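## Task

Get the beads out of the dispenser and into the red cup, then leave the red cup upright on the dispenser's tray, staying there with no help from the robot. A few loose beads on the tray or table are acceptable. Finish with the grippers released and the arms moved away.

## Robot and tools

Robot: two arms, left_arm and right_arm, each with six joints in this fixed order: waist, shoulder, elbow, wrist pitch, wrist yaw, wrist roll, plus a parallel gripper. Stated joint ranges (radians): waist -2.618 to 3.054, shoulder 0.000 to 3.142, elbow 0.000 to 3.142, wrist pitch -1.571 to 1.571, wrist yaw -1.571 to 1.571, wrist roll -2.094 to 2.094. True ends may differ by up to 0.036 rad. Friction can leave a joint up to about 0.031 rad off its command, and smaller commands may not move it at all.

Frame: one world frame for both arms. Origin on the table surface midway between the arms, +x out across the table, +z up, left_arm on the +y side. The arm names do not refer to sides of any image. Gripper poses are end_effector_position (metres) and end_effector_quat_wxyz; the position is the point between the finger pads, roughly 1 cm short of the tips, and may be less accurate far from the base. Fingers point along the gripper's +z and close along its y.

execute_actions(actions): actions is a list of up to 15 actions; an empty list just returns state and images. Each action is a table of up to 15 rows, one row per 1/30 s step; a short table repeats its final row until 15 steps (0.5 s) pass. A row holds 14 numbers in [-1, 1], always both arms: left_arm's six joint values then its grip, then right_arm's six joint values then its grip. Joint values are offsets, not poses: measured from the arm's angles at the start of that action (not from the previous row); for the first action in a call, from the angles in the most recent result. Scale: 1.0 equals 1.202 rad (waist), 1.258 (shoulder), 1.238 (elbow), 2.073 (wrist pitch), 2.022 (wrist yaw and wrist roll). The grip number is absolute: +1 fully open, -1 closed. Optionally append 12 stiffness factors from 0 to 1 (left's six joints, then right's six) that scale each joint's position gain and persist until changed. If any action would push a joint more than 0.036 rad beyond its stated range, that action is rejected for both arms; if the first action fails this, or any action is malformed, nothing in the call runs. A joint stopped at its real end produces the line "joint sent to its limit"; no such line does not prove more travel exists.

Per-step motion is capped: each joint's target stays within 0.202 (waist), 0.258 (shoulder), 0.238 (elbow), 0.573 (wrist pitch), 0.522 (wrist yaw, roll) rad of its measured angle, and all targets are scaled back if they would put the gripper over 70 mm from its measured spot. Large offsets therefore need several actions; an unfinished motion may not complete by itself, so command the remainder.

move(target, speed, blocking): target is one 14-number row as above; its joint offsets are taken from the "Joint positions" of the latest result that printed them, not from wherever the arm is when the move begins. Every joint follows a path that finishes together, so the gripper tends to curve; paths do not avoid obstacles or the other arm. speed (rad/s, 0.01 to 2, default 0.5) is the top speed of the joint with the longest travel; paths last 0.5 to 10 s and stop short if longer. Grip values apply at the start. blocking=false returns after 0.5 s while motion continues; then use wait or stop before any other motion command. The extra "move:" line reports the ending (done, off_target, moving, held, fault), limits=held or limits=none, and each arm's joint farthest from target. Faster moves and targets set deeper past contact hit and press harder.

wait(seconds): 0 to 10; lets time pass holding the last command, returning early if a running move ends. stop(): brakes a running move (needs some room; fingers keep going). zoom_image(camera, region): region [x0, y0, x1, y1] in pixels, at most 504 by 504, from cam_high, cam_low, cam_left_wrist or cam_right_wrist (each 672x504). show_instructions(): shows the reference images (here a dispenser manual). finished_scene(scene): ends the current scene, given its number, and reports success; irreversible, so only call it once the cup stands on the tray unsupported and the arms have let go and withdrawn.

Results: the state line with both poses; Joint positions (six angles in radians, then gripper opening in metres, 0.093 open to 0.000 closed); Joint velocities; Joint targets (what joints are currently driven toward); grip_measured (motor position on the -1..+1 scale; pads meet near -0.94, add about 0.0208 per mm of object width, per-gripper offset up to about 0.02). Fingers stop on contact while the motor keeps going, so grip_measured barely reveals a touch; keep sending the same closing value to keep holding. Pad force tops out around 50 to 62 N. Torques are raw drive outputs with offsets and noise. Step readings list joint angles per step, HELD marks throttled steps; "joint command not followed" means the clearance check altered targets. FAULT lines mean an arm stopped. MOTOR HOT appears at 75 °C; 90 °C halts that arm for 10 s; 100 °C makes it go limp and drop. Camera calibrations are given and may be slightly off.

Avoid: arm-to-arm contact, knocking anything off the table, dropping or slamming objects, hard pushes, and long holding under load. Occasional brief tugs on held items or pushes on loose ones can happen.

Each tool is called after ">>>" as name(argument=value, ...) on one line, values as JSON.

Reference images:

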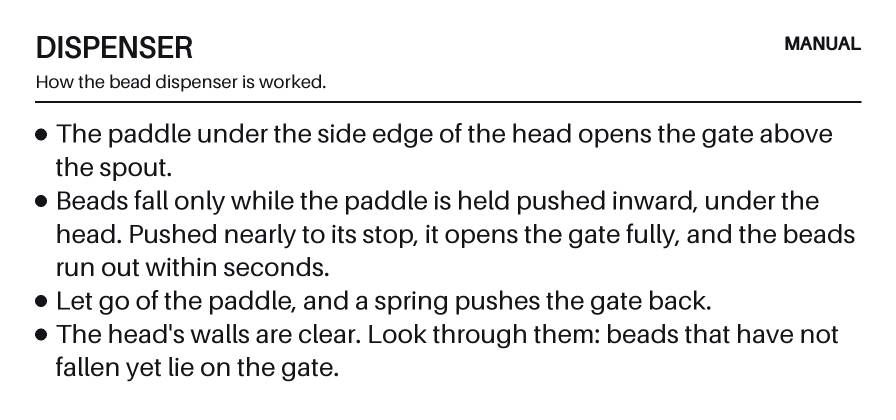

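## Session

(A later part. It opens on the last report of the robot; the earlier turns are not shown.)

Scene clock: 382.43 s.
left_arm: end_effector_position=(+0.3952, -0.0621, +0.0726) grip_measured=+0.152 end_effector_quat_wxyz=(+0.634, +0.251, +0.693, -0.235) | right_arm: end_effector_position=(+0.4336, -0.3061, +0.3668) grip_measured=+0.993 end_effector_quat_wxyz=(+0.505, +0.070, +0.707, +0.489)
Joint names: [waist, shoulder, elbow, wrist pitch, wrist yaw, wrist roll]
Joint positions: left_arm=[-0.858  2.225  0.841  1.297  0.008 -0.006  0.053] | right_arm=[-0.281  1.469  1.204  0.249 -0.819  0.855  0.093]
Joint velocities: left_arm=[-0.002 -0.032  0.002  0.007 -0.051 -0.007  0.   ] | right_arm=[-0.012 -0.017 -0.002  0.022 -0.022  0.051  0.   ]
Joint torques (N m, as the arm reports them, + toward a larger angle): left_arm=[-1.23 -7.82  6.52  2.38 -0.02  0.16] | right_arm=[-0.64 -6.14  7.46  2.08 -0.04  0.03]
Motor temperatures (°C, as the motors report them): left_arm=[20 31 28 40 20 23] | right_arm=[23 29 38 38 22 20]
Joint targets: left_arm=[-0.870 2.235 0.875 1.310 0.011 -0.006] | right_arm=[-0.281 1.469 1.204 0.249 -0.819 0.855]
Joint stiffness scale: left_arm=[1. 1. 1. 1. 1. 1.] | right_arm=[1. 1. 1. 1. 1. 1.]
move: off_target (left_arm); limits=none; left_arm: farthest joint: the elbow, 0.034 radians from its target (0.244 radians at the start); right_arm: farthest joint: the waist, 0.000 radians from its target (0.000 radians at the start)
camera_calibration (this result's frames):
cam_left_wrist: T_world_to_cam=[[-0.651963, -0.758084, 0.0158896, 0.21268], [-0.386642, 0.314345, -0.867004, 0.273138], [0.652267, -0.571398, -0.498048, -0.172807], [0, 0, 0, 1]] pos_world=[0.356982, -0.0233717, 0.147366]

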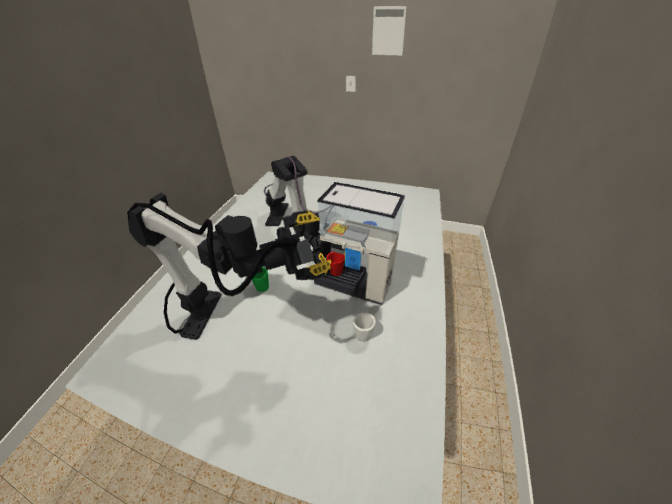

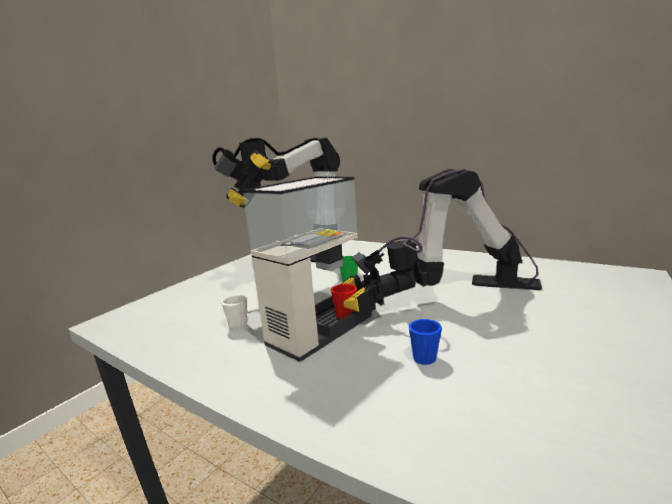

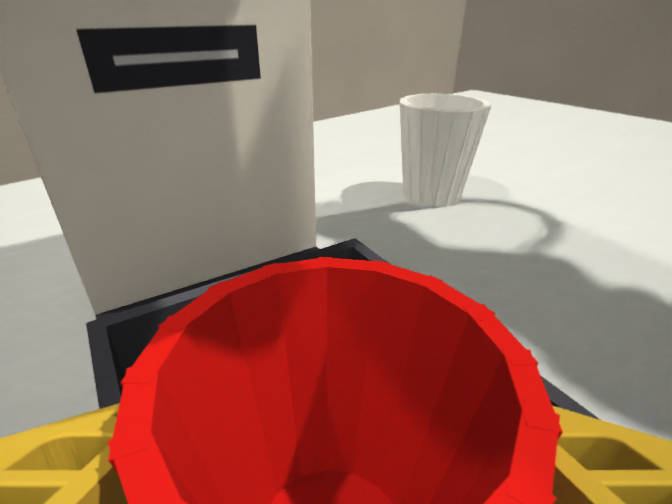

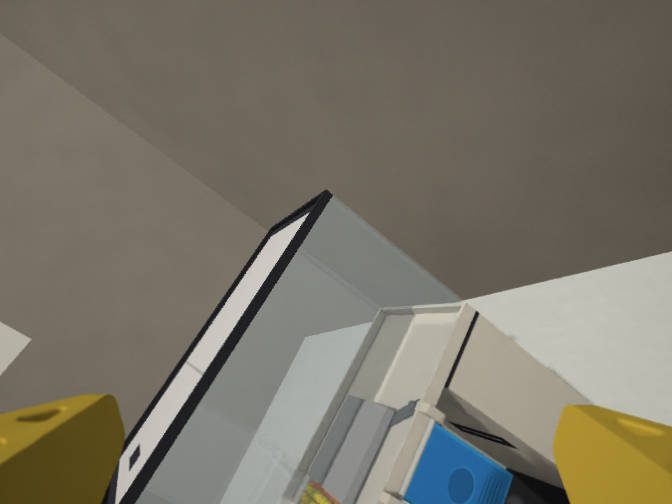

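>>> move(target=[-0.01,-0.068,0.027,-0.027,0,0,0.1, 0,0,0,0,0,0,1], speed=0.2)

Scene clock: 408.83 s.
left_arm: end_effector_position=(+0.3949, -0.0619, +0.0768) grip_measured=+0.152 end_effector_quat_wxyz=(+0.620, +0.256, +0.705, -0.230) | right_arm: end_effector_position=(+0.4336, -0.3061, +0.3668) grip_measured=+0.993 end_effector_quat_wxyz=(+0.505, +0.070, +0.707, +0.489)
Joint names: [waist, shoulder, elbow, wrist pitch, wrist yaw, wrist roll]
Joint positions: left_arm=[-0.858  2.172  0.841  1.205  0.008 -0.006  0.053] | right_arm=[-0.281  1.469  1.204  0.249 -0.819  0.855  0.093]
Joint velocities: left_arm=[-0.022 -0.002  0.007 -0.007  0.066  0.051 -0.   ] | right_arm=[ 0.022 -0.002  0.002  0.066 -0.066 -0.051 -0.   ]
Joint torques (N m, as the arm reports them, + toward a larger angle): left_arm=[ -1.07 -10.69   6.8    2.62  -0.06   0.15] | right_arm=[-0.63 -6.12  7.46  2.08 -0.04  0.03]
Motor temperatures (°C, as the motors report them): left_arm=[20 33 29 40 20 23] | right_arm=[23 29 39 38 22 20]
Joint targets: left_arm=[-0.870 2.139 0.875 1.241 0.009 -0.006] | right_arm=[-0.281 1.469 1.204 0.249 -0.819 0.855]
Joint stiffness scale: left_arm=[1. 1. 1. 1. 1. 1.] | right_arm=[1. 1. 1. 1. 1. 1.]
move: off_target (left_arm); limits=none; left_arm: farthest joint: the wrist pitch, 0.036 radians from its target (0.056 radians at the start); right_arm: farthest joint: the waist, 0.000 radians from its target (0.000 radians at the start)
camera_calibration (this result's frames):
cam_left_wrist: T_world_to_cam=[[-0.651464, -0.7585, 0.016523, 0.212336], [-0.413019, 0.336299, -0.846356, 0.286817], [0.636404, -0.558195, -0.532362, -0.160682], [0, 0, 0, 1]] pos_world=[0.359049, -0.0250918, 0.153699]

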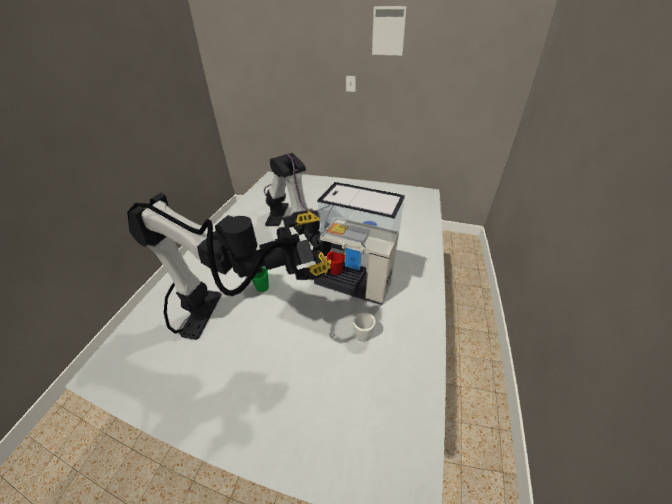

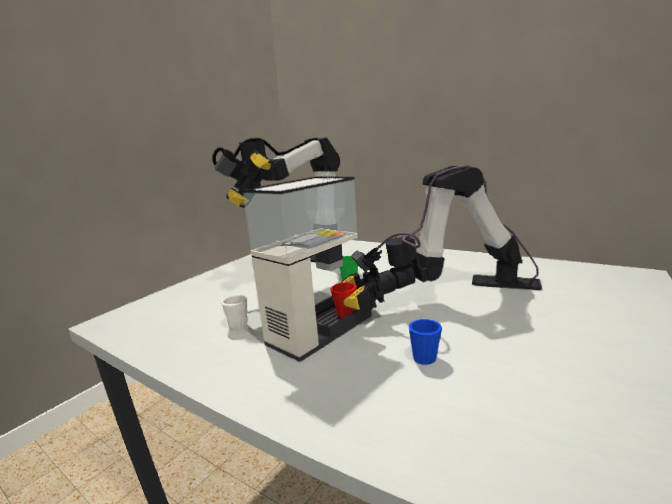

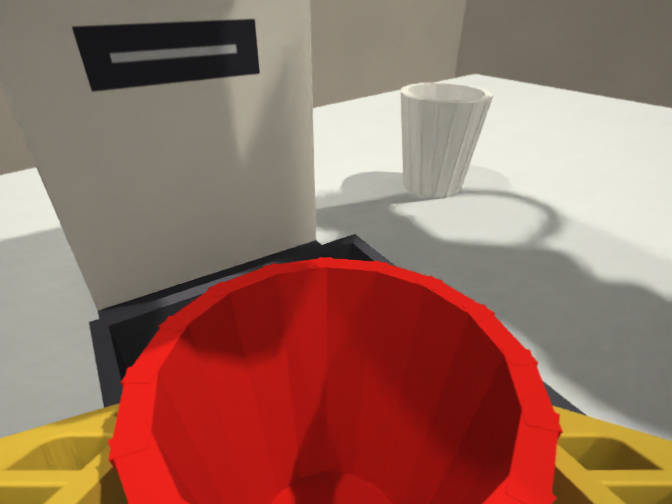

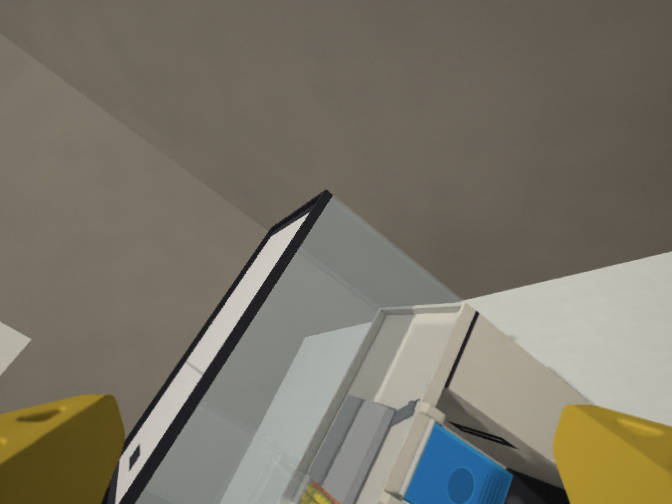

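>>> move(target=[-0.01,0.055,0.02,0.055,0,0,0.1, 0,0,0,0,0,0,1], speed=0.2)

>>> execute_actions(actions=[[[0,0,0,0,0,0,0.75, 0,0,0,0,0,0,1]],[[0,0,0,0,0,0,0.75, 0,0,0,0,0,0,1]]])

Scene clock: 484.50 s.
left_arm: end_effector_position=(+0.3952, -0.0621, +0.0724) grip_measured=+0.152 end_effector_quat_wxyz=(+0.633, +0.251, +0.693, -0.235) | right_arm: end_effector_position=(+0.4336, -0.3061, +0.3668) grip_measured=+0.993 end_effector_quat_wxyz=(+0.505, +0.070, +0.707, +0.489)
Joint names: [waist, shoulder, elbow, wrist pitch, wrist yaw, wrist roll]
Joint positions: left_arm=[-0.858  2.224  0.841  1.296  0.008 -0.006  0.053] | right_arm=[-0.281  1.469  1.204  0.249 -0.819  0.855  0.093]
Joint velocities: left_arm=[-0.002 -0.007 -0.027  0.007  0.022 -0.081  0.   ] | right_arm=[ 0.002 -0.007  0.017  0.022  0.007 -0.051 -0.   ]
Joint torques (N m, as the arm reports them, + toward a larger angle): left_arm=[-1.24 -7.34  6.04  2.47 -0.03  0.12] | right_arm=[-0.62 -6.13  7.46  2.07 -0.04  0.02]
Motor temperatures (°C, as the motors report them): left_arm=[20 42 31 43 20 23] | right_arm=[23 29 40 39 22 20]
Joint targets: left_arm=[-0.870 2.242 0.866 1.319 0.008 -0.006] | right_arm=[-0.281 1.469 1.204 0.249 -0.819 0.855]
Joint stiffness scale: left_arm=[1. 1. 1. 1. 1. 1.] | right_arm=[1. 1. 1. 1. 1. 1.]
move: off_target (left_arm); limits=none; left_arm: farthest joint: the elbow, 0.025 radians from its target (0.025 radians at the start); right_arm: farthest joint: the waist, 0.000 radians from its target (0.000 radians at the start)
camera_calibration (this result's frames):
cam_left_wrist: T_world_to_cam=[[-0.651949, -0.758096, 0.015908, 0.212675], [-0.387404, 0.314979, -0.866433, 0.273277], [0.651829, -0.571033, -0.49904, -0.172612], [0, 0, 0, 1]] pos_world=[0.357035, -0.0234159, 0.147253]

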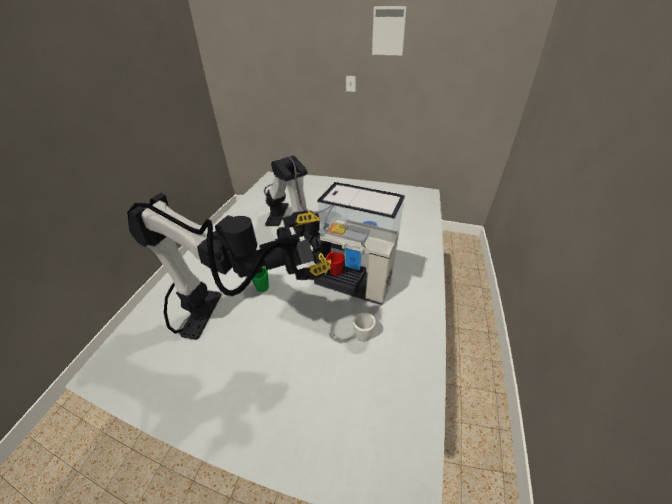

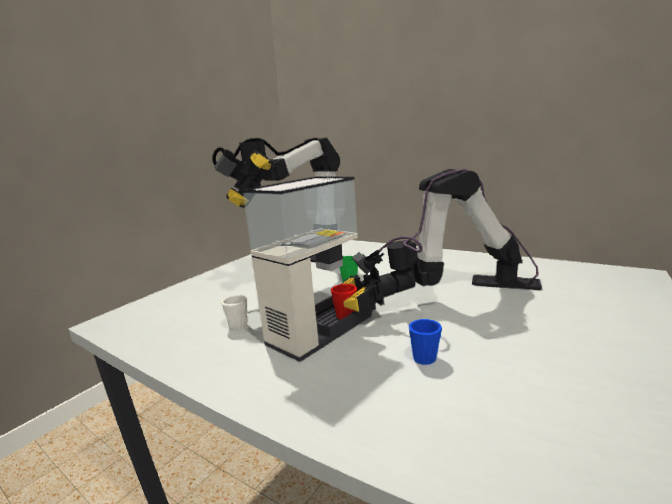

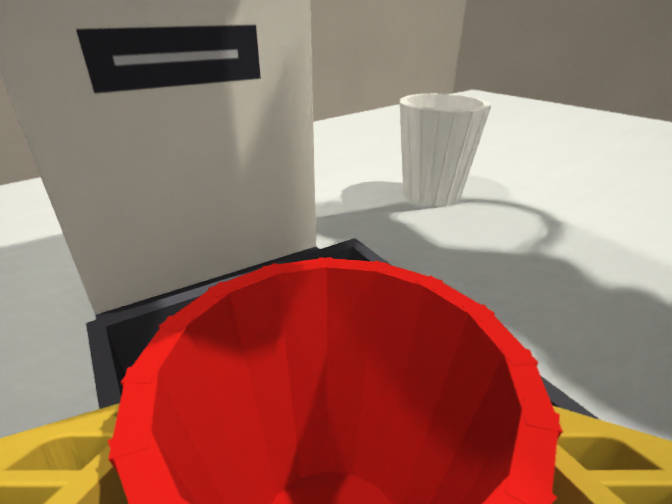

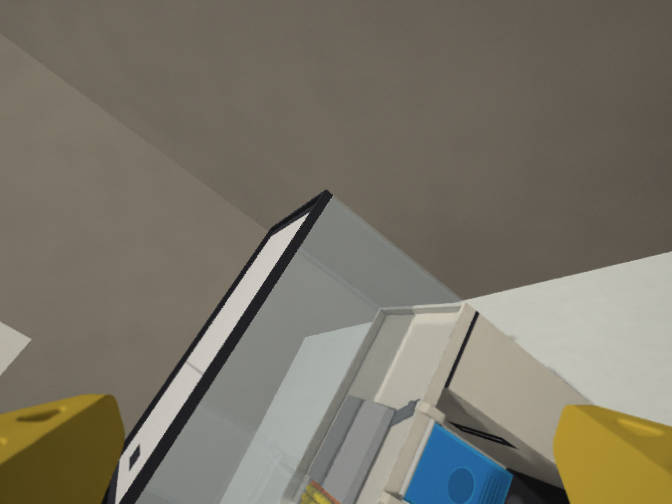

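Scene clock: 485.50 s.
left_arm: end_effector_position=(+0.3953, -0.0619, +0.0718) grip_measured=+0.749 end_effector_quat_wxyz=(+0.633, +0.251, +0.694, -0.234) | right_arm: end_effector_position=(+0.4336, -0.3061, +0.3668) grip_measured=+0.993 end_effector_quat_wxyz=(+0.505, +0.070, +0.707, +0.489)
Joint names: [waist, shoulder, elbow, wrist pitch, wrist yaw, wrist roll]
Joint positions: left_arm=[-0.858  2.224  0.841  1.293  0.007 -0.006  0.081] | right_arm=[-0.281  1.469  1.204  0.249 -0.819  0.855  0.093]
Joint velocities: left_arm=[-0.022 -0.012 -0.007 -0.022  0.007 -0.037  0.   ] | right_arm=[ 0.002 -0.007  0.002  0.007 -0.037 -0.007 -0.001]
Joint torques (N m, as the arm reports them, + toward a larger angle): left_arm=[-0.24 -8.58  4.33  2.22  0.01  0.16] | right_arm=[-0.64 -6.13  7.46  2.08 -0.04  0.02]
Motor temperatures (°C, as the motors report them): left_arm=[20 42 31 43 20 23] | right_arm=[23 29 40 39 22 20]
Joint targets: left_arm=[-0.858 2.224 0.841 1.293 0.007 -0.006] | right_arm=[-0.281 1.469 1.204 0.249 -0.819 0.855]
Joint stiffness scale: left_arm=[1. 1. 1. 1. 1. 1.] | right_arm=[1. 1. 1. 1. 1. 1.]
Step readings (joint positions; steps 1 to 15: 1st action; 16 to 30: 2nd action):
0: left_arm=[-0.858 2.224 0.841 1.296 0.008 -0.006] | right_arm=[-0.281 1.469 1.204 0.249 -0.819 0.855]
1: left_arm=[-0.858 2.224 0.841 1.295 0.008 -0.006] | right_arm=[-0.281 1.469 1.204 0.249 -0.819 0.855]
2: left_arm=[-0.858 2.224 0.841 1.295 0.007 -0.006] | right_arm=[-0.281 1.469 1.204 0.249 -0.819 0.855]
4: left_arm=[-0.858 2.224 0.841 1.294 0.007 -0.006] | right_arm=[-0.281 1.469 1.204 0.249 -0.819 0.855]
8: left_arm=[-0.858 2.224 0.841 1.293 0.007 -0.006] | right_arm=[-0.281 1.469 1.204 0.249 -0.819 0.855]
15: left_arm=[-0.858 2.224 0.841 1.293 0.007 -0.006] | right_arm=[-0.281 1.469 1.204 0.249 -0.819 0.855]
16: left_arm=[-0.858 2.224 0.841 1.293 0.007 -0.006] | right_arm=[-0.281 1.469 1.204 0.249 -0.819 0.855]
17: left_arm=[-0.858 2.224 0.841 1.293 0.007 -0.006] | right_arm=[-0.281 1.469 1.204 0.249 -0.819 0.855]
19: left_arm=[-0.858 2.224 0.841 1.293 0.007 -0.006] | right_arm=[-0.281 1.469 1.204 0.249 -0.819 0.855]
23: left_arm=[-0.858 2.224 0.841 1.293 0.007 -0.006] | right_arm=[-0.281 1.469 1.204 0.249 -0.819 0.855]
30: Joint positions above
camera_calibration (this result's frames):
cam_left_wrist: T_world_to_cam=[[-0.651053, -0.758867, 0.015848, 0.212479], [-0.389484, 0.316083, -0.865097, 0.273487], [0.651484, -0.569397, -0.501354, -0.172477], [0, 0, 0, 1]] pos_world=[0.35722, -0.0234092, 0.146753]

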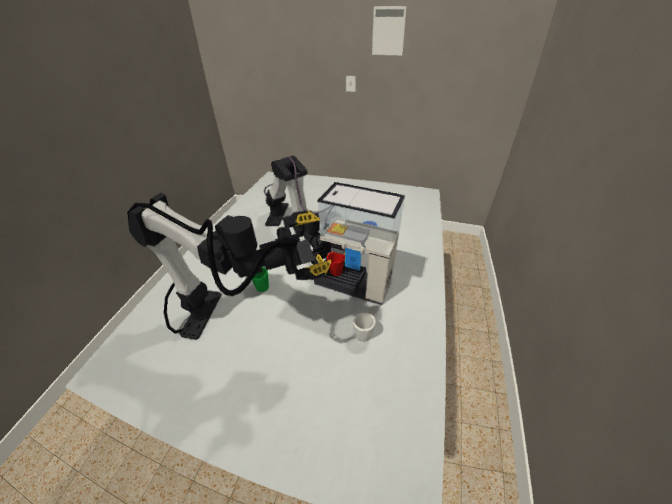

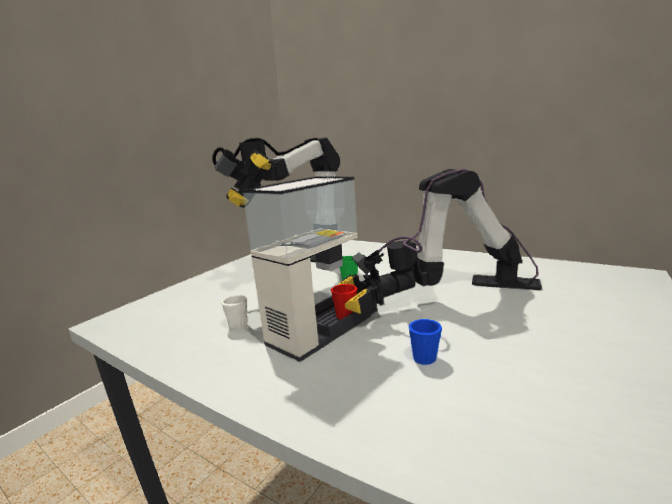

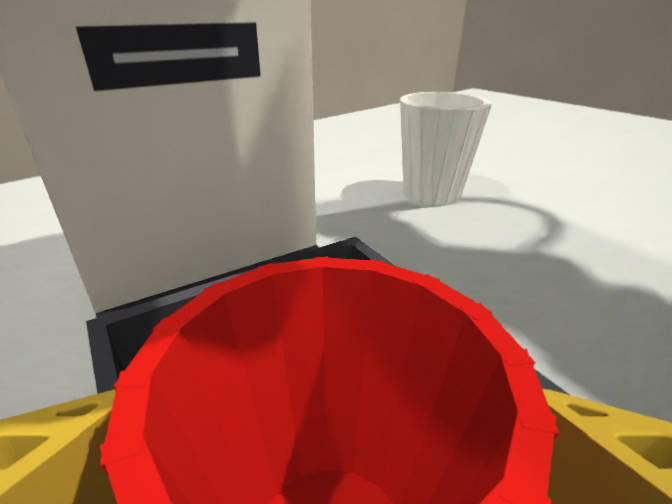

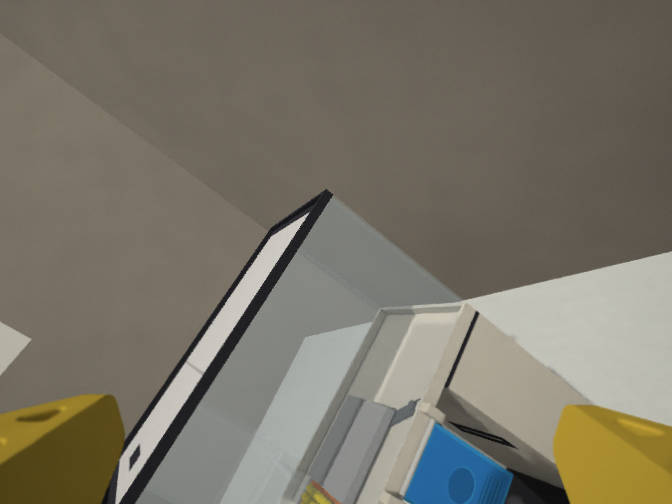

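>>> move(target=[0,-0.262,-0.137,-0.245,0,0,0.75, 0,0,0,0,0,0,1], speed=0.4)

Scene clock: 500.83 s.
left_arm: end_effector_position=(+0.3502, -0.0245, +0.0479) grip_measured=+0.749 end_effector_quat_wxyz=(+0.502, +0.286, +0.794, -0.187) | right_arm: end_effector_position=(+0.4336, -0.3061, +0.3668) grip_measured=+0.993 end_effector_quat_wxyz=(+0.505, +0.070, +0.707, +0.489)
Joint names: [waist, shoulder, elbow, wrist pitch, wrist yaw, wrist roll]
Joint positions: left_arm=[-0.858  1.918  0.689  0.79   0.008 -0.007  0.081] | right_arm=[-0.281  1.469  1.204  0.249 -0.819  0.855  0.093]
Joint velocities: left_arm=[-0.012 -0.022 -0.007 -0.051  0.022 -0.022 -0.001] | right_arm=[ 0.002  0.002 -0.017  0.007  0.022 -0.007  0.   ]
Joint torques (N m, as the arm reports them, + toward a larger angle): left_arm=[-0.24 -8.49  4.04  2.1  -0.03  0.14] | right_arm=[-0.64 -6.15  7.46  2.07 -0.04  0.03]
Motor temperatures (°C, as the motors report them): left_arm=[20 41 30 42 20 23] | right_arm=[23 30 40 39 22 20]
Joint targets: left_arm=[-0.858 1.895 0.672 0.785 0.008 -0.006] | right_arm=[-0.281 1.469 1.204 0.249 -0.819 0.855]
Joint stiffness scale: left_arm=[1. 1. 1. 1. 1. 1.] | right_arm=[1. 1. 1. 1. 1. 1.]
move: off_target (left_arm); limits=none; left_arm: farthest joint: the shoulder, 0.024 radians from its target (0.330 radians at the start); right_arm: farthest joint: the waist, 0.000 radians from its target (0.000 radians at the start)
camera_calibration (this result's frames):
cam_left_wrist: T_world_to_cam=[[-0.646199, -0.762884, 0.0208536, 0.209879], [-0.593986, 0.485602, -0.641382, 0.288483], [0.479174, -0.426848, -0.766938, -0.0571798], [0, 0, 0, 1]] pos_world=[0.334378, -0.00438132, 0.136798]

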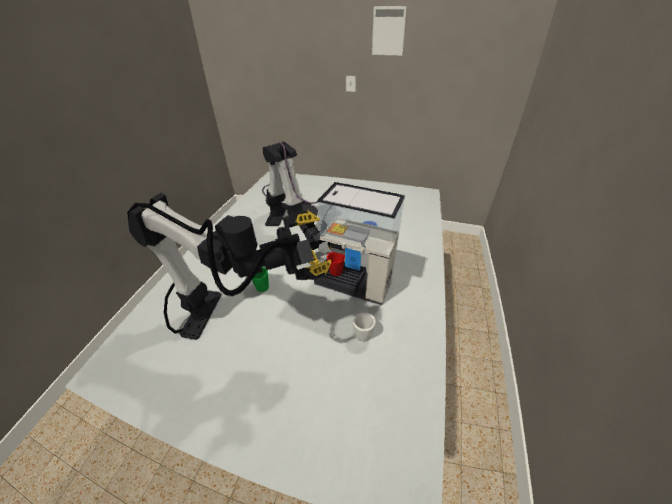

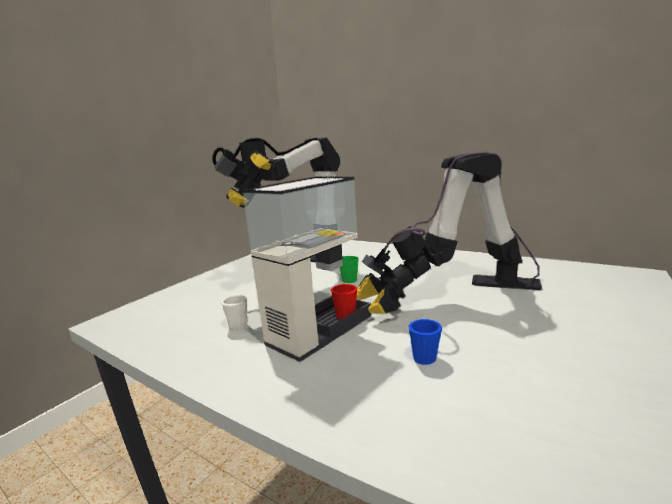

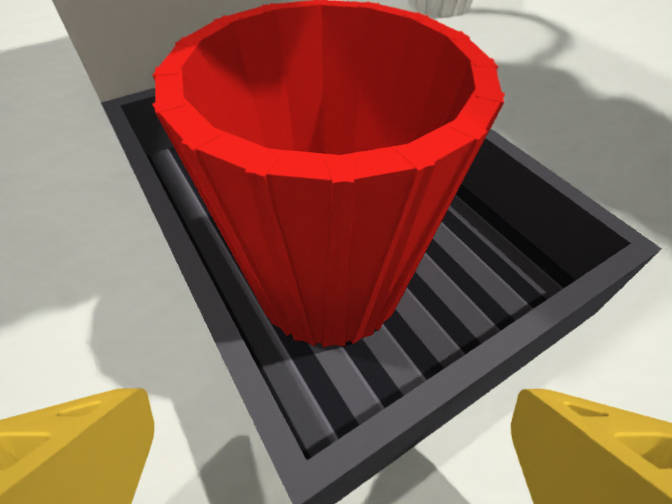

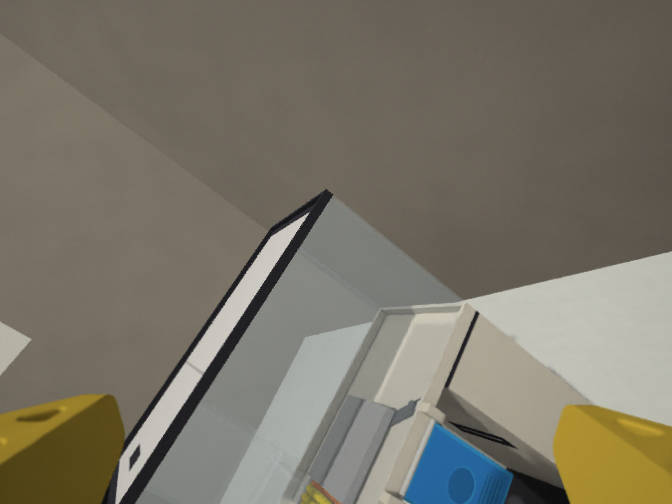

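>>> execute_actions(actions=[[[0,0,0,0,0,0,-0.1, 0,0,0,0,0,0,1]],[[0,0,0,0,0,0,-0.1, 0,0,0,0,0,0,1]]])

>>> move(target=[0,0.13,0.235,-0.045,0,0,-0.1, 0,0,0,0,0,0,1], speed=0.15)

Scene clock: 522.40 s.
left_arm: end_effector_position=(+0.3492, -0.0256, +0.0478) grip_measured=-0.096 end_effector_quat_wxyz=(+0.501, +0.288, +0.794, -0.190) | right_arm: end_effector_position=(+0.4336, -0.3061, +0.3668) grip_measured=+0.993 end_effector_quat_wxyz=(+0.505, +0.070, +0.707, +0.489)
Joint names: [waist, shoulder, elbow, wrist pitch, wrist yaw, wrist roll]
Joint positions: left_arm=[-0.859  1.918  0.689  0.789  0.013 -0.007  0.041] | right_arm=[-0.281  1.469  1.204  0.249 -0.819  0.855  0.093]
Joint velocities: left_arm=[-0.002  0.007 -0.012 -0.007 -0.007  0.007 -0.   ] | right_arm=[-0.027  0.007 -0.027 -0.007  0.007 -0.007  0.   ]
Joint torques (N m, as the arm reports them, + toward a larger angle): left_arm=[-0.33 -6.84  5.07  2.15 -0.03  0.12] | right_arm=[-0.63 -6.13  7.47  2.08 -0.04  0.02]
Motor temperatures (°C, as the motors report them): left_arm=[20 40 29 41 20 23] | right_arm=[23 30 40 39 22 20]
Joint targets: left_arm=[-0.859 1.918 0.689 0.789 0.013 -0.007] | right_arm=[-0.281 1.469 1.204 0.249 -0.819 0.855]
Joint stiffness scale: left_arm=[1. 1. 1. 1. 1. 1.] | right_arm=[1. 1. 1. 1. 1. 1.]
Step readings (joint positions; steps 1 to 15: 1st action; 16 to 30: 2nd action):
0: left_arm=[-0.858 1.918 0.689 0.789 0.008 -0.007] | right_arm=[-0.281 1.469 1.204 0.249 -0.819 0.855]
1: left_arm=[-0.858 1.918 0.689 0.789 0.008 -0.007] | right_arm=[-0.281 1.469 1.204 0.249 -0.819 0.855]
2: left_arm=[-0.858 1.918 0.689 0.789 0.008 -0.007] | right_arm=[-0.281 1.469 1.204 0.249 -0.819 0.855]
4: left_arm=[-0.859 1.918 0.689 0.789 0.013 -0.007] | right_arm=[-0.281 1.469 1.204 0.249 -0.819 0.855]
8: left_arm=[-0.859 1.918 0.689 0.789 0.013 -0.007] | right_arm=[-0.281 1.469 1.204 0.249 -0.819 0.855]
15: left_arm=[-0.859 1.918 0.689 0.789 0.013 -0.007] | right_arm=[-0.281 1.469 1.204 0.249 -0.819 0.855]
16: left_arm=[-0.859 1.918 0.689 0.789 0.013 -0.007] | right_arm=[-0.281 1.469 1.204 0.249 -0.819 0.855]
17: left_arm=[-0.859 1.918 0.689 0.789 0.013 -0.007] | right_arm=[-0.281 1.469 1.204 0.249 -0.819 0.855]
19: left_arm=[-0.859 1.918 0.689 0.789 0.013 -0.007] | right_arm=[-0.281 1.469 1.204 0.249 -0.819 0.855]
23: left_arm=[-0.859 1.918 0.689 0.789 0.013 -0.007] | right_arm=[-0.281 1.469 1.204 0.249 -0.819 0.855]
30: Joint positions above
camera_calibration (this result's frames):
cam_left_wrist: T_world_to_cam=[[-0.650969, -0.758747, 0.0232912, 0.210037], [-0.592094, 0.48831, -0.641076, 0.287776], [0.475041, -0.431111, -0.767124, -0.0558972], [0, 0, 0, 1]] pos_world=[0.333671, -0.0052571, 0.136714]

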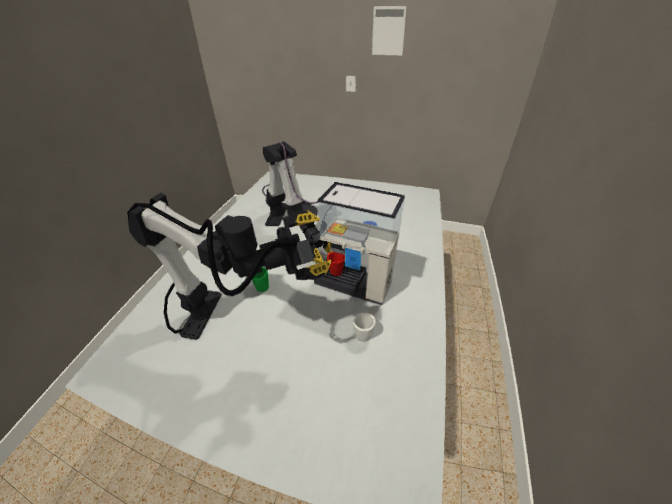

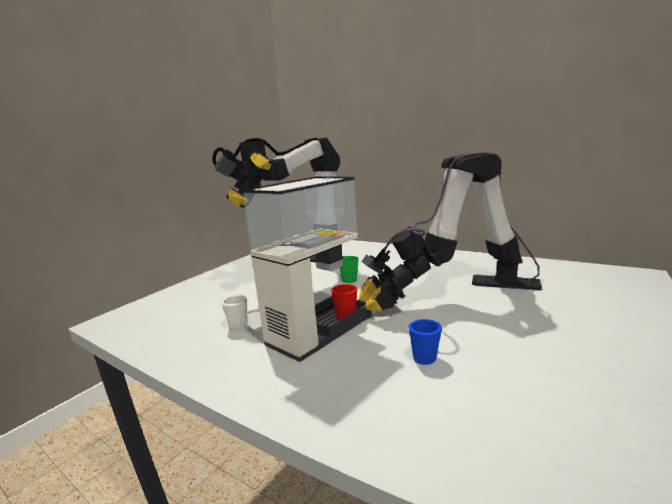

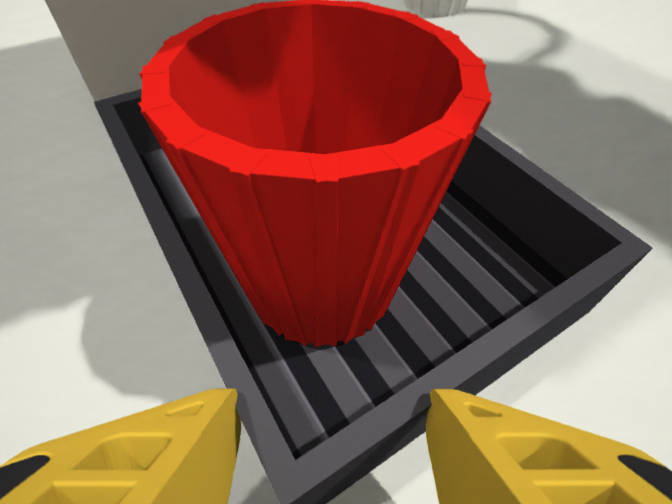

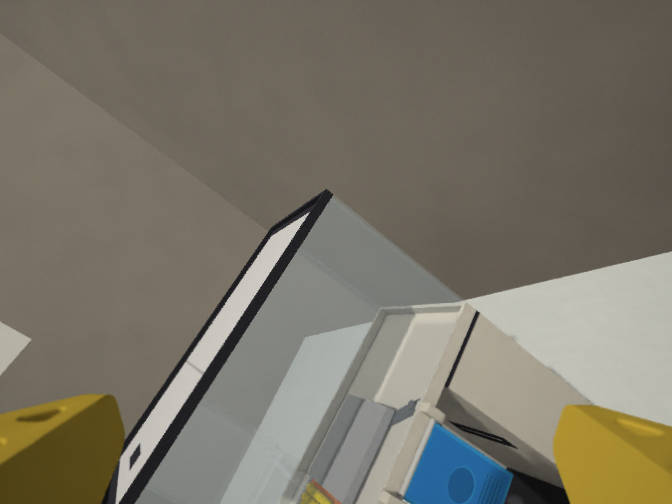

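Scene clock: 524.67 s.
left_arm: end_effector_position=(+0.3935, -0.0634, +0.0494) grip_measured=-0.097 end_effector_quat_wxyz=(+0.502, +0.289, +0.792, -0.192) | right_arm: end_effector_position=(+0.4336, -0.3061, +0.3668) grip_measured=+0.993 end_effector_quat_wxyz=(+0.505, +0.070, +0.707, +0.489)
Joint names: [waist, shoulder, elbow, wrist pitch, wrist yaw, wrist roll]
Joint positions: left_arm=[-0.859  2.065  0.948  0.681  0.017 -0.007  0.041] | right_arm=[-0.281  1.469  1.204  0.249 -0.819  0.855  0.093]
Joint velocities: left_arm=[-0.002  0.012 -0.002  0.007  0.007 -0.007  0.   ] | right_arm=[ 0.012  0.007 -0.012 -0.037  0.037  0.022  0.001]
Joint torques (N m, as the arm reports them, + toward a larger angle): left_arm=[-0.3  -7.24  7.56  2.31 -0.07  0.1 ] | right_arm=[-0.64 -6.14  7.44  2.08 -0.04  0.02]
Motor temperatures (°C, as the motors report them): left_arm=[20 40 29 41 20 23] | right_arm=[23 30 40 39 22 20]
Joint targets: left_arm=[-0.859 2.082 0.980 0.696 0.014 -0.007] | right_arm=[-0.281 1.469 1.204 0.249 -0.819 0.855]
Joint stiffness scale: left_arm=[1. 1. 1. 1. 1. 1.] | right_arm=[1. 1. 1. 1. 1. 1.]
move: off_target (left_arm); limits=none; left_arm: farthest joint: the elbow, 0.032 radians from its target (0.291 radians at the start); right_arm: farthest joint: the waist, 0.000 radians from its target (0.000 radians at the start)
camera_calibration (this result's frames):
cam_left_wrist: T_world_to_cam=[[-0.653618, -0.756416, 0.0248612, 0.211274], [-0.589568, 0.488297, -0.64341, 0.332582], [0.474546, -0.435201, -0.765118, -0.0921988], [0, 0, 0, 1]] pos_world=[0.377925, -0.0427124, 0.138191]

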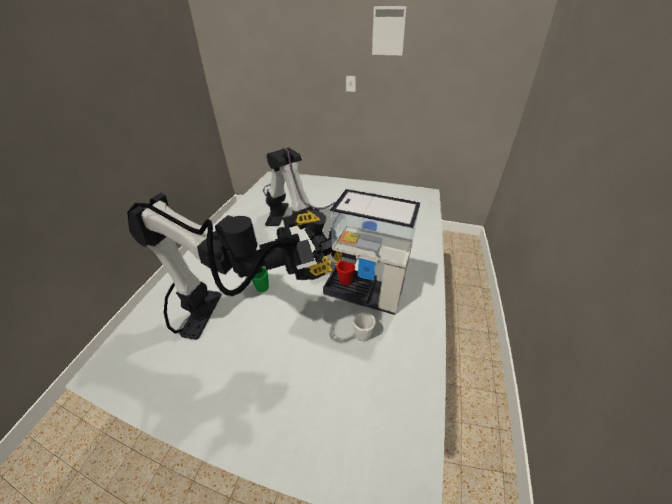

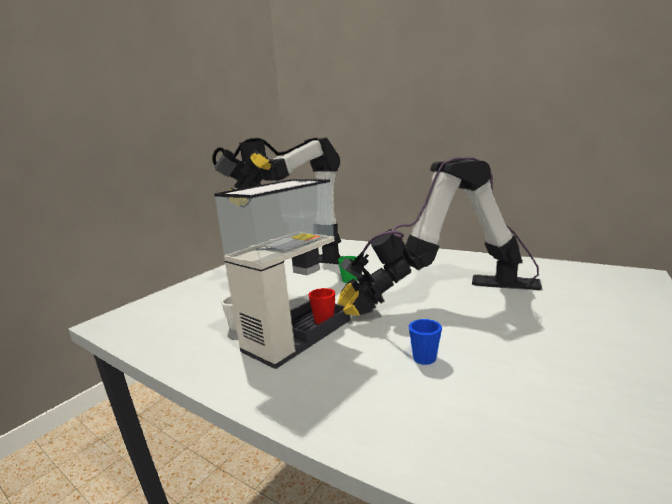

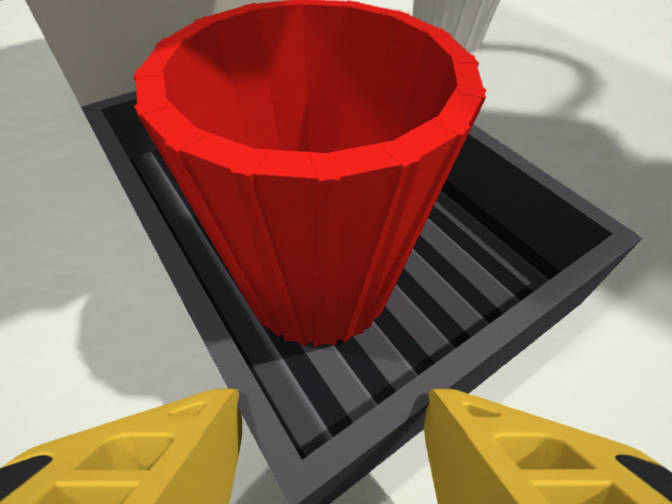

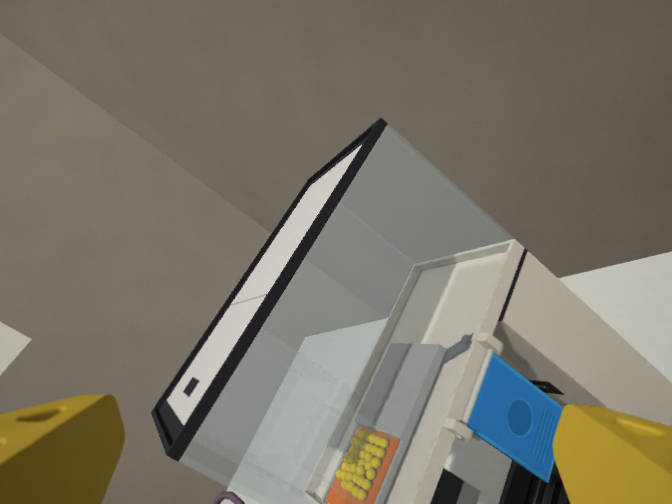

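>>> move(target=[0,-0.07,-0.055,0.009,0,0,-0.1, 0,0,0,0,0,0,1], speed=0.3)

>>> execute_actions(actions=[[[0,0,0,0,0,0,0.9, 0,0,0,0,0,0,1]],[[0,0,0,0,0,0,0.9, 0,0,0,0,0,0,1]]])

Scene clock: 568.87 s.
left_arm: end_effector_position=(+0.3853, -0.0565, +0.0634) grip_measured=-0.098 end_effector_quat_wxyz=(+0.509, +0.287, +0.788, -0.194) | right_arm: end_effector_position=(+0.4336, -0.3061, +0.3668) grip_measured=+0.993 end_effector_quat_wxyz=(+0.505, +0.070, +0.707, +0.489)
Joint names: [waist, shoulder, elbow, wrist pitch, wrist yaw, wrist roll]
Joint positions: left_arm=[-0.859  2.     0.898  0.684  0.017 -0.007  0.04 ] | right_arm=[-0.281  1.469  1.204  0.249 -0.819  0.855  0.093]
Joint velocities: left_arm=[-0.007  0.007  0.012  0.022 -0.022 -0.022 -0.   ] | right_arm=[-0.017  0.012  0.017  0.081  0.022  0.022 -0.   ]
Joint torques (N m, as the arm reports them, + toward a larger angle): left_arm=[-0.27 -9.82  4.51  2.3   0.02  0.13] | right_arm=[-0.65 -6.13  7.45  2.07 -0.04  0.03]
Motor temperatures (°C, as the motors report them): left_arm=[20 38 32 42 20 23] | right_arm=[23 30 41 39 22 20]
Joint targets: left_arm=[-0.859 1.977 0.879 0.700 0.017 -0.007] | right_arm=[-0.281 1.469 1.204 0.249 -0.819 0.855]
Joint stiffness scale: left_arm=[1. 1. 1. 1. 1. 1.] | right_arm=[1. 1. 1. 1. 1. 1.]
move: off_target (left_arm); limits=none; left_arm: farthest joint: the shoulder, 0.023 radians from its target (0.088 radians at the start); right_arm: farthest joint: the waist, 0.000 radians from its target (0.000 radians at the start)
camera_calibration (this result's frames):
cam_left_wrist: T_world_to_cam=[[-0.653697, -0.756363, 0.0243915, 0.210869], [-0.580718, 0.480705, -0.657031, 0.330462], [0.485229, -0.443664, -0.753469, -0.0799653], [0, 0, 0, 1]] pos_world=[0.368551, -0.0348386, 0.151729]

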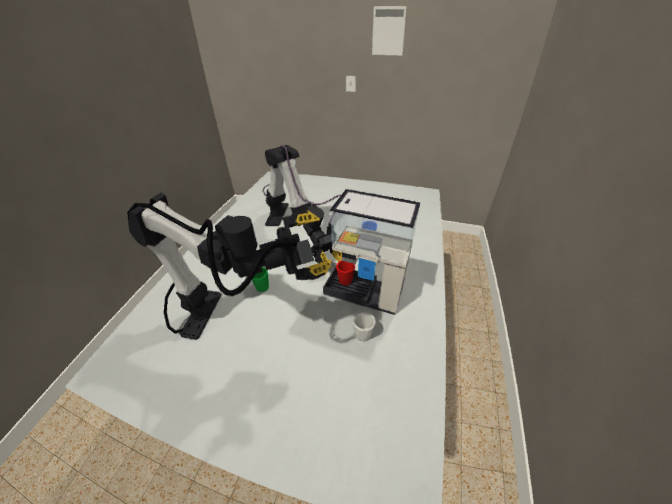

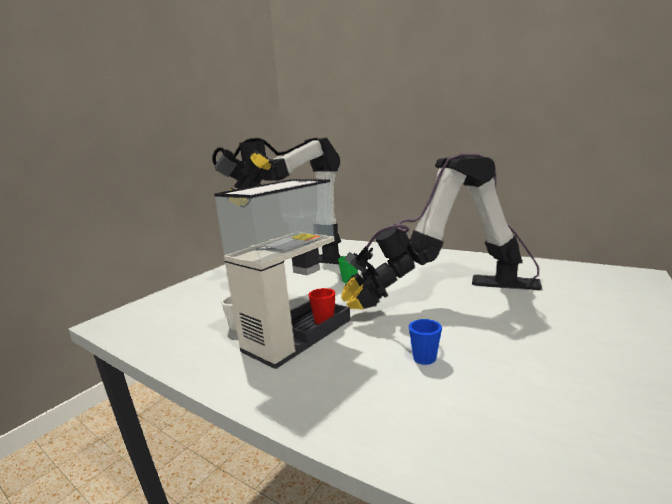

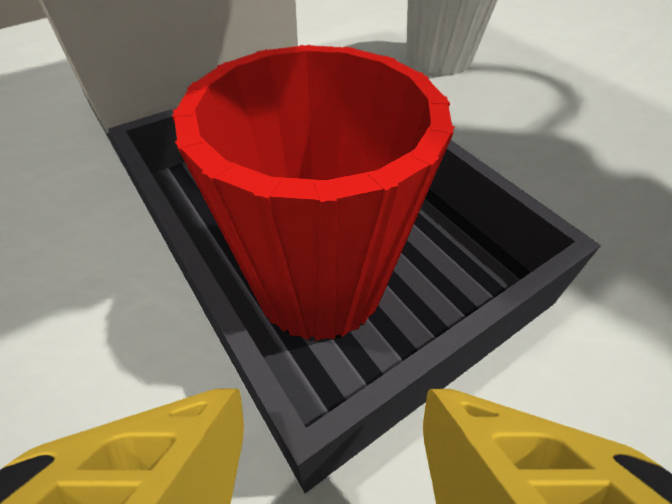

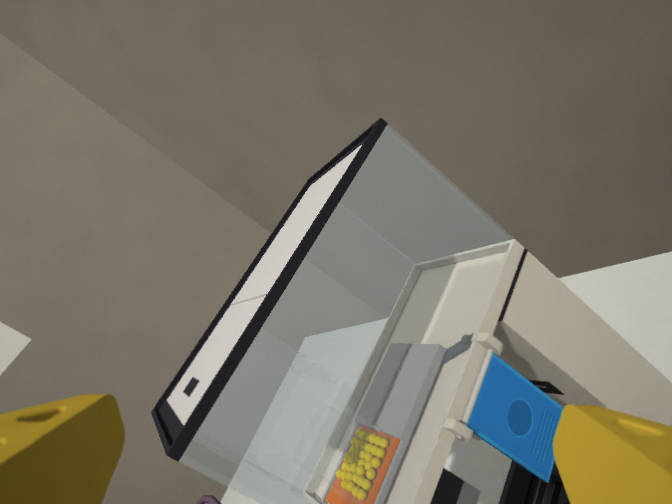

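Scene clock: 569.87 s.
left_arm: end_effector_position=(+0.3853, -0.0565, +0.0634) grip_measured=+0.898 end_effector_quat_wxyz=(+0.509, +0.287, +0.788, -0.194) | right_arm: end_effector_position=(+0.4336, -0.3061, +0.3668) grip_measured=+0.993 end_effector_quat_wxyz=(+0.505, +0.070, +0.707, +0.489)
Joint names: [waist, shoulder, elbow, wrist pitch, wrist yaw, wrist roll]
Joint positions: left_arm=[-0.859  2.     0.898  0.684  0.017 -0.007  0.088] | right_arm=[-0.281  1.469  1.204  0.249 -0.819  0.855  0.093]
Joint velocities: left_arm=[-0.007  0.002 -0.007  0.022 -0.022  0.037 -0.   ] | right_arm=[-0.012 -0.007 -0.002 -0.066 -0.007  0.022 -0.001]
Joint torques (N m, as the arm reports them, + toward a larger angle): left_arm=[-0.26 -8.1   5.56  2.16 -0.05  0.13] | right_arm=[-0.62 -6.14  7.45  2.07 -0.04  0.03]
Motor temperatures (°C, as the motors report them): left_arm=[20 38 32 42 20 23] | right_arm=[23 30 41 39 22 20]
Joint targets: left_arm=[-0.859 2.000 0.898 0.684 0.017 -0.007] | right_arm=[-0.281 1.469 1.204 0.249 -0.819 0.855]
Joint stiffness scale: left_arm=[1. 1. 1. 1. 1. 1.] | right_arm=[1. 1. 1. 1. 1. 1.]
Step readings (joint positions; steps 1 to 15: 1st action; 16 to 30: 2nd action):
0: left_arm=[-0.859 2.000 0.898 0.684 0.017 -0.007] | right_arm=[-0.281 1.469 1.204 0.249 -0.819 0.855]
1: left_arm=[-0.859 2.000 0.898 0.684 0.017 -0.007] | right_arm=[-0.281 1.469 1.204 0.249 -0.819 0.855]
2: left_arm=[-0.859 2.000 0.898 0.684 0.017 -0.007] | right_arm=[-0.281 1.469 1.204 0.249 -0.819 0.855]
4: left_arm=[-0.859 2.000 0.898 0.684 0.017 -0.007] | right_arm=[-0.281 1.469 1.204 0.249 -0.819 0.855]
8: left_arm=[-0.859 2.000 0.898 0.684 0.017 -0.007] | right_arm=[-0.281 1.469 1.204 0.249 -0.819 0.855]
15: left_arm=[-0.859 2.000 0.898 0.684 0.017 -0.007] | right_arm=[-0.281 1.469 1.204 0.249 -0.819 0.855]
16: left_arm=[-0.859 2.000 0.898 0.684 0.017 -0.007] | right_arm=[-0.281 1.469 1.204 0.249 -0.819 0.855]
17: left_arm=[-0.859 2.000 0.898 0.684 0.017 -0.007] | right_arm=[-0.281 1.469 1.204 0.249 -0.819 0.855]
19: left_arm=[-0.859 2.000 0.898 0.684 0.017 -0.007] | right_arm=[-0.281 1.469 1.204 0.249 -0.819 0.855]
23: left_arm=[-0.859 2.000 0.898 0.684 0.017 -0.007] | right_arm=[-0.281 1.469 1.204 0.249 -0.819 0.855]
30: Joint positions above
camera_calibration (this result's frames):
cam_left_wrist: T_world_to_cam=[[-0.653697, -0.756363, 0.0243915, 0.210869], [-0.580718, 0.480705, -0.657031, 0.330462], [0.485229, -0.443664, -0.753469, -0.0799653], [0, 0, 0, 1]] pos_world=[0.368551, -0.0348386, 0.151729]

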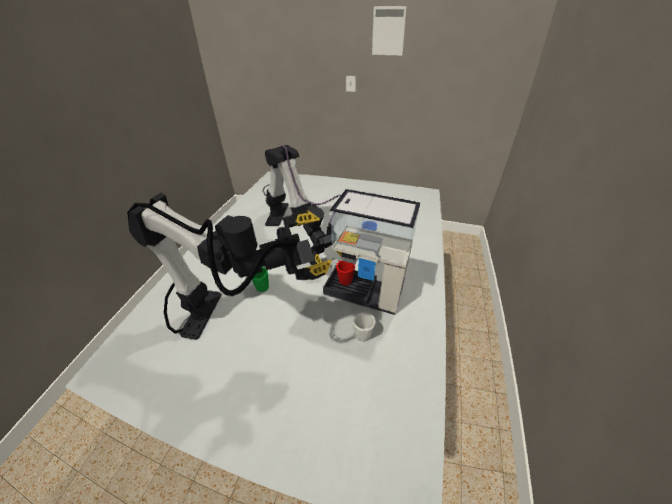

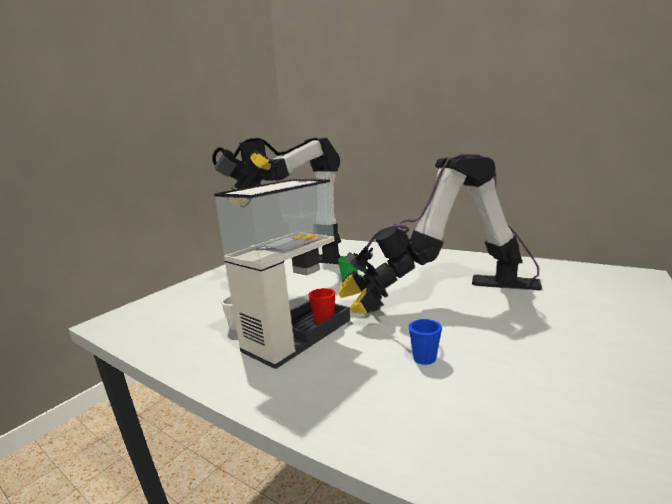

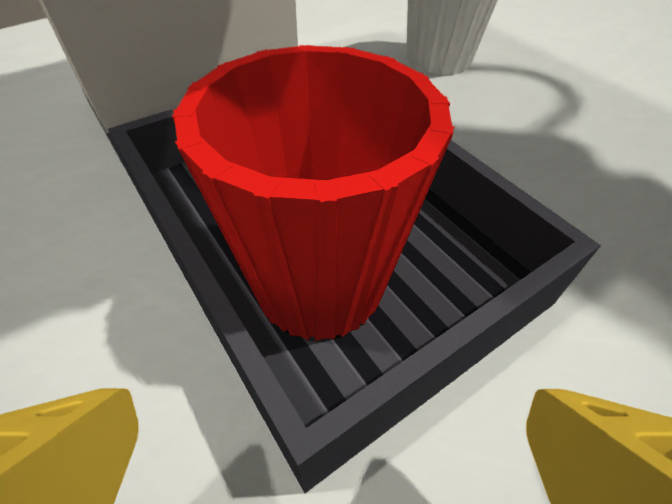

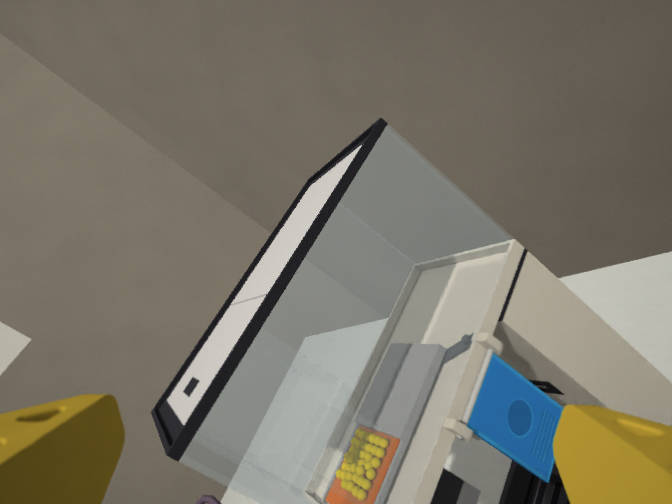

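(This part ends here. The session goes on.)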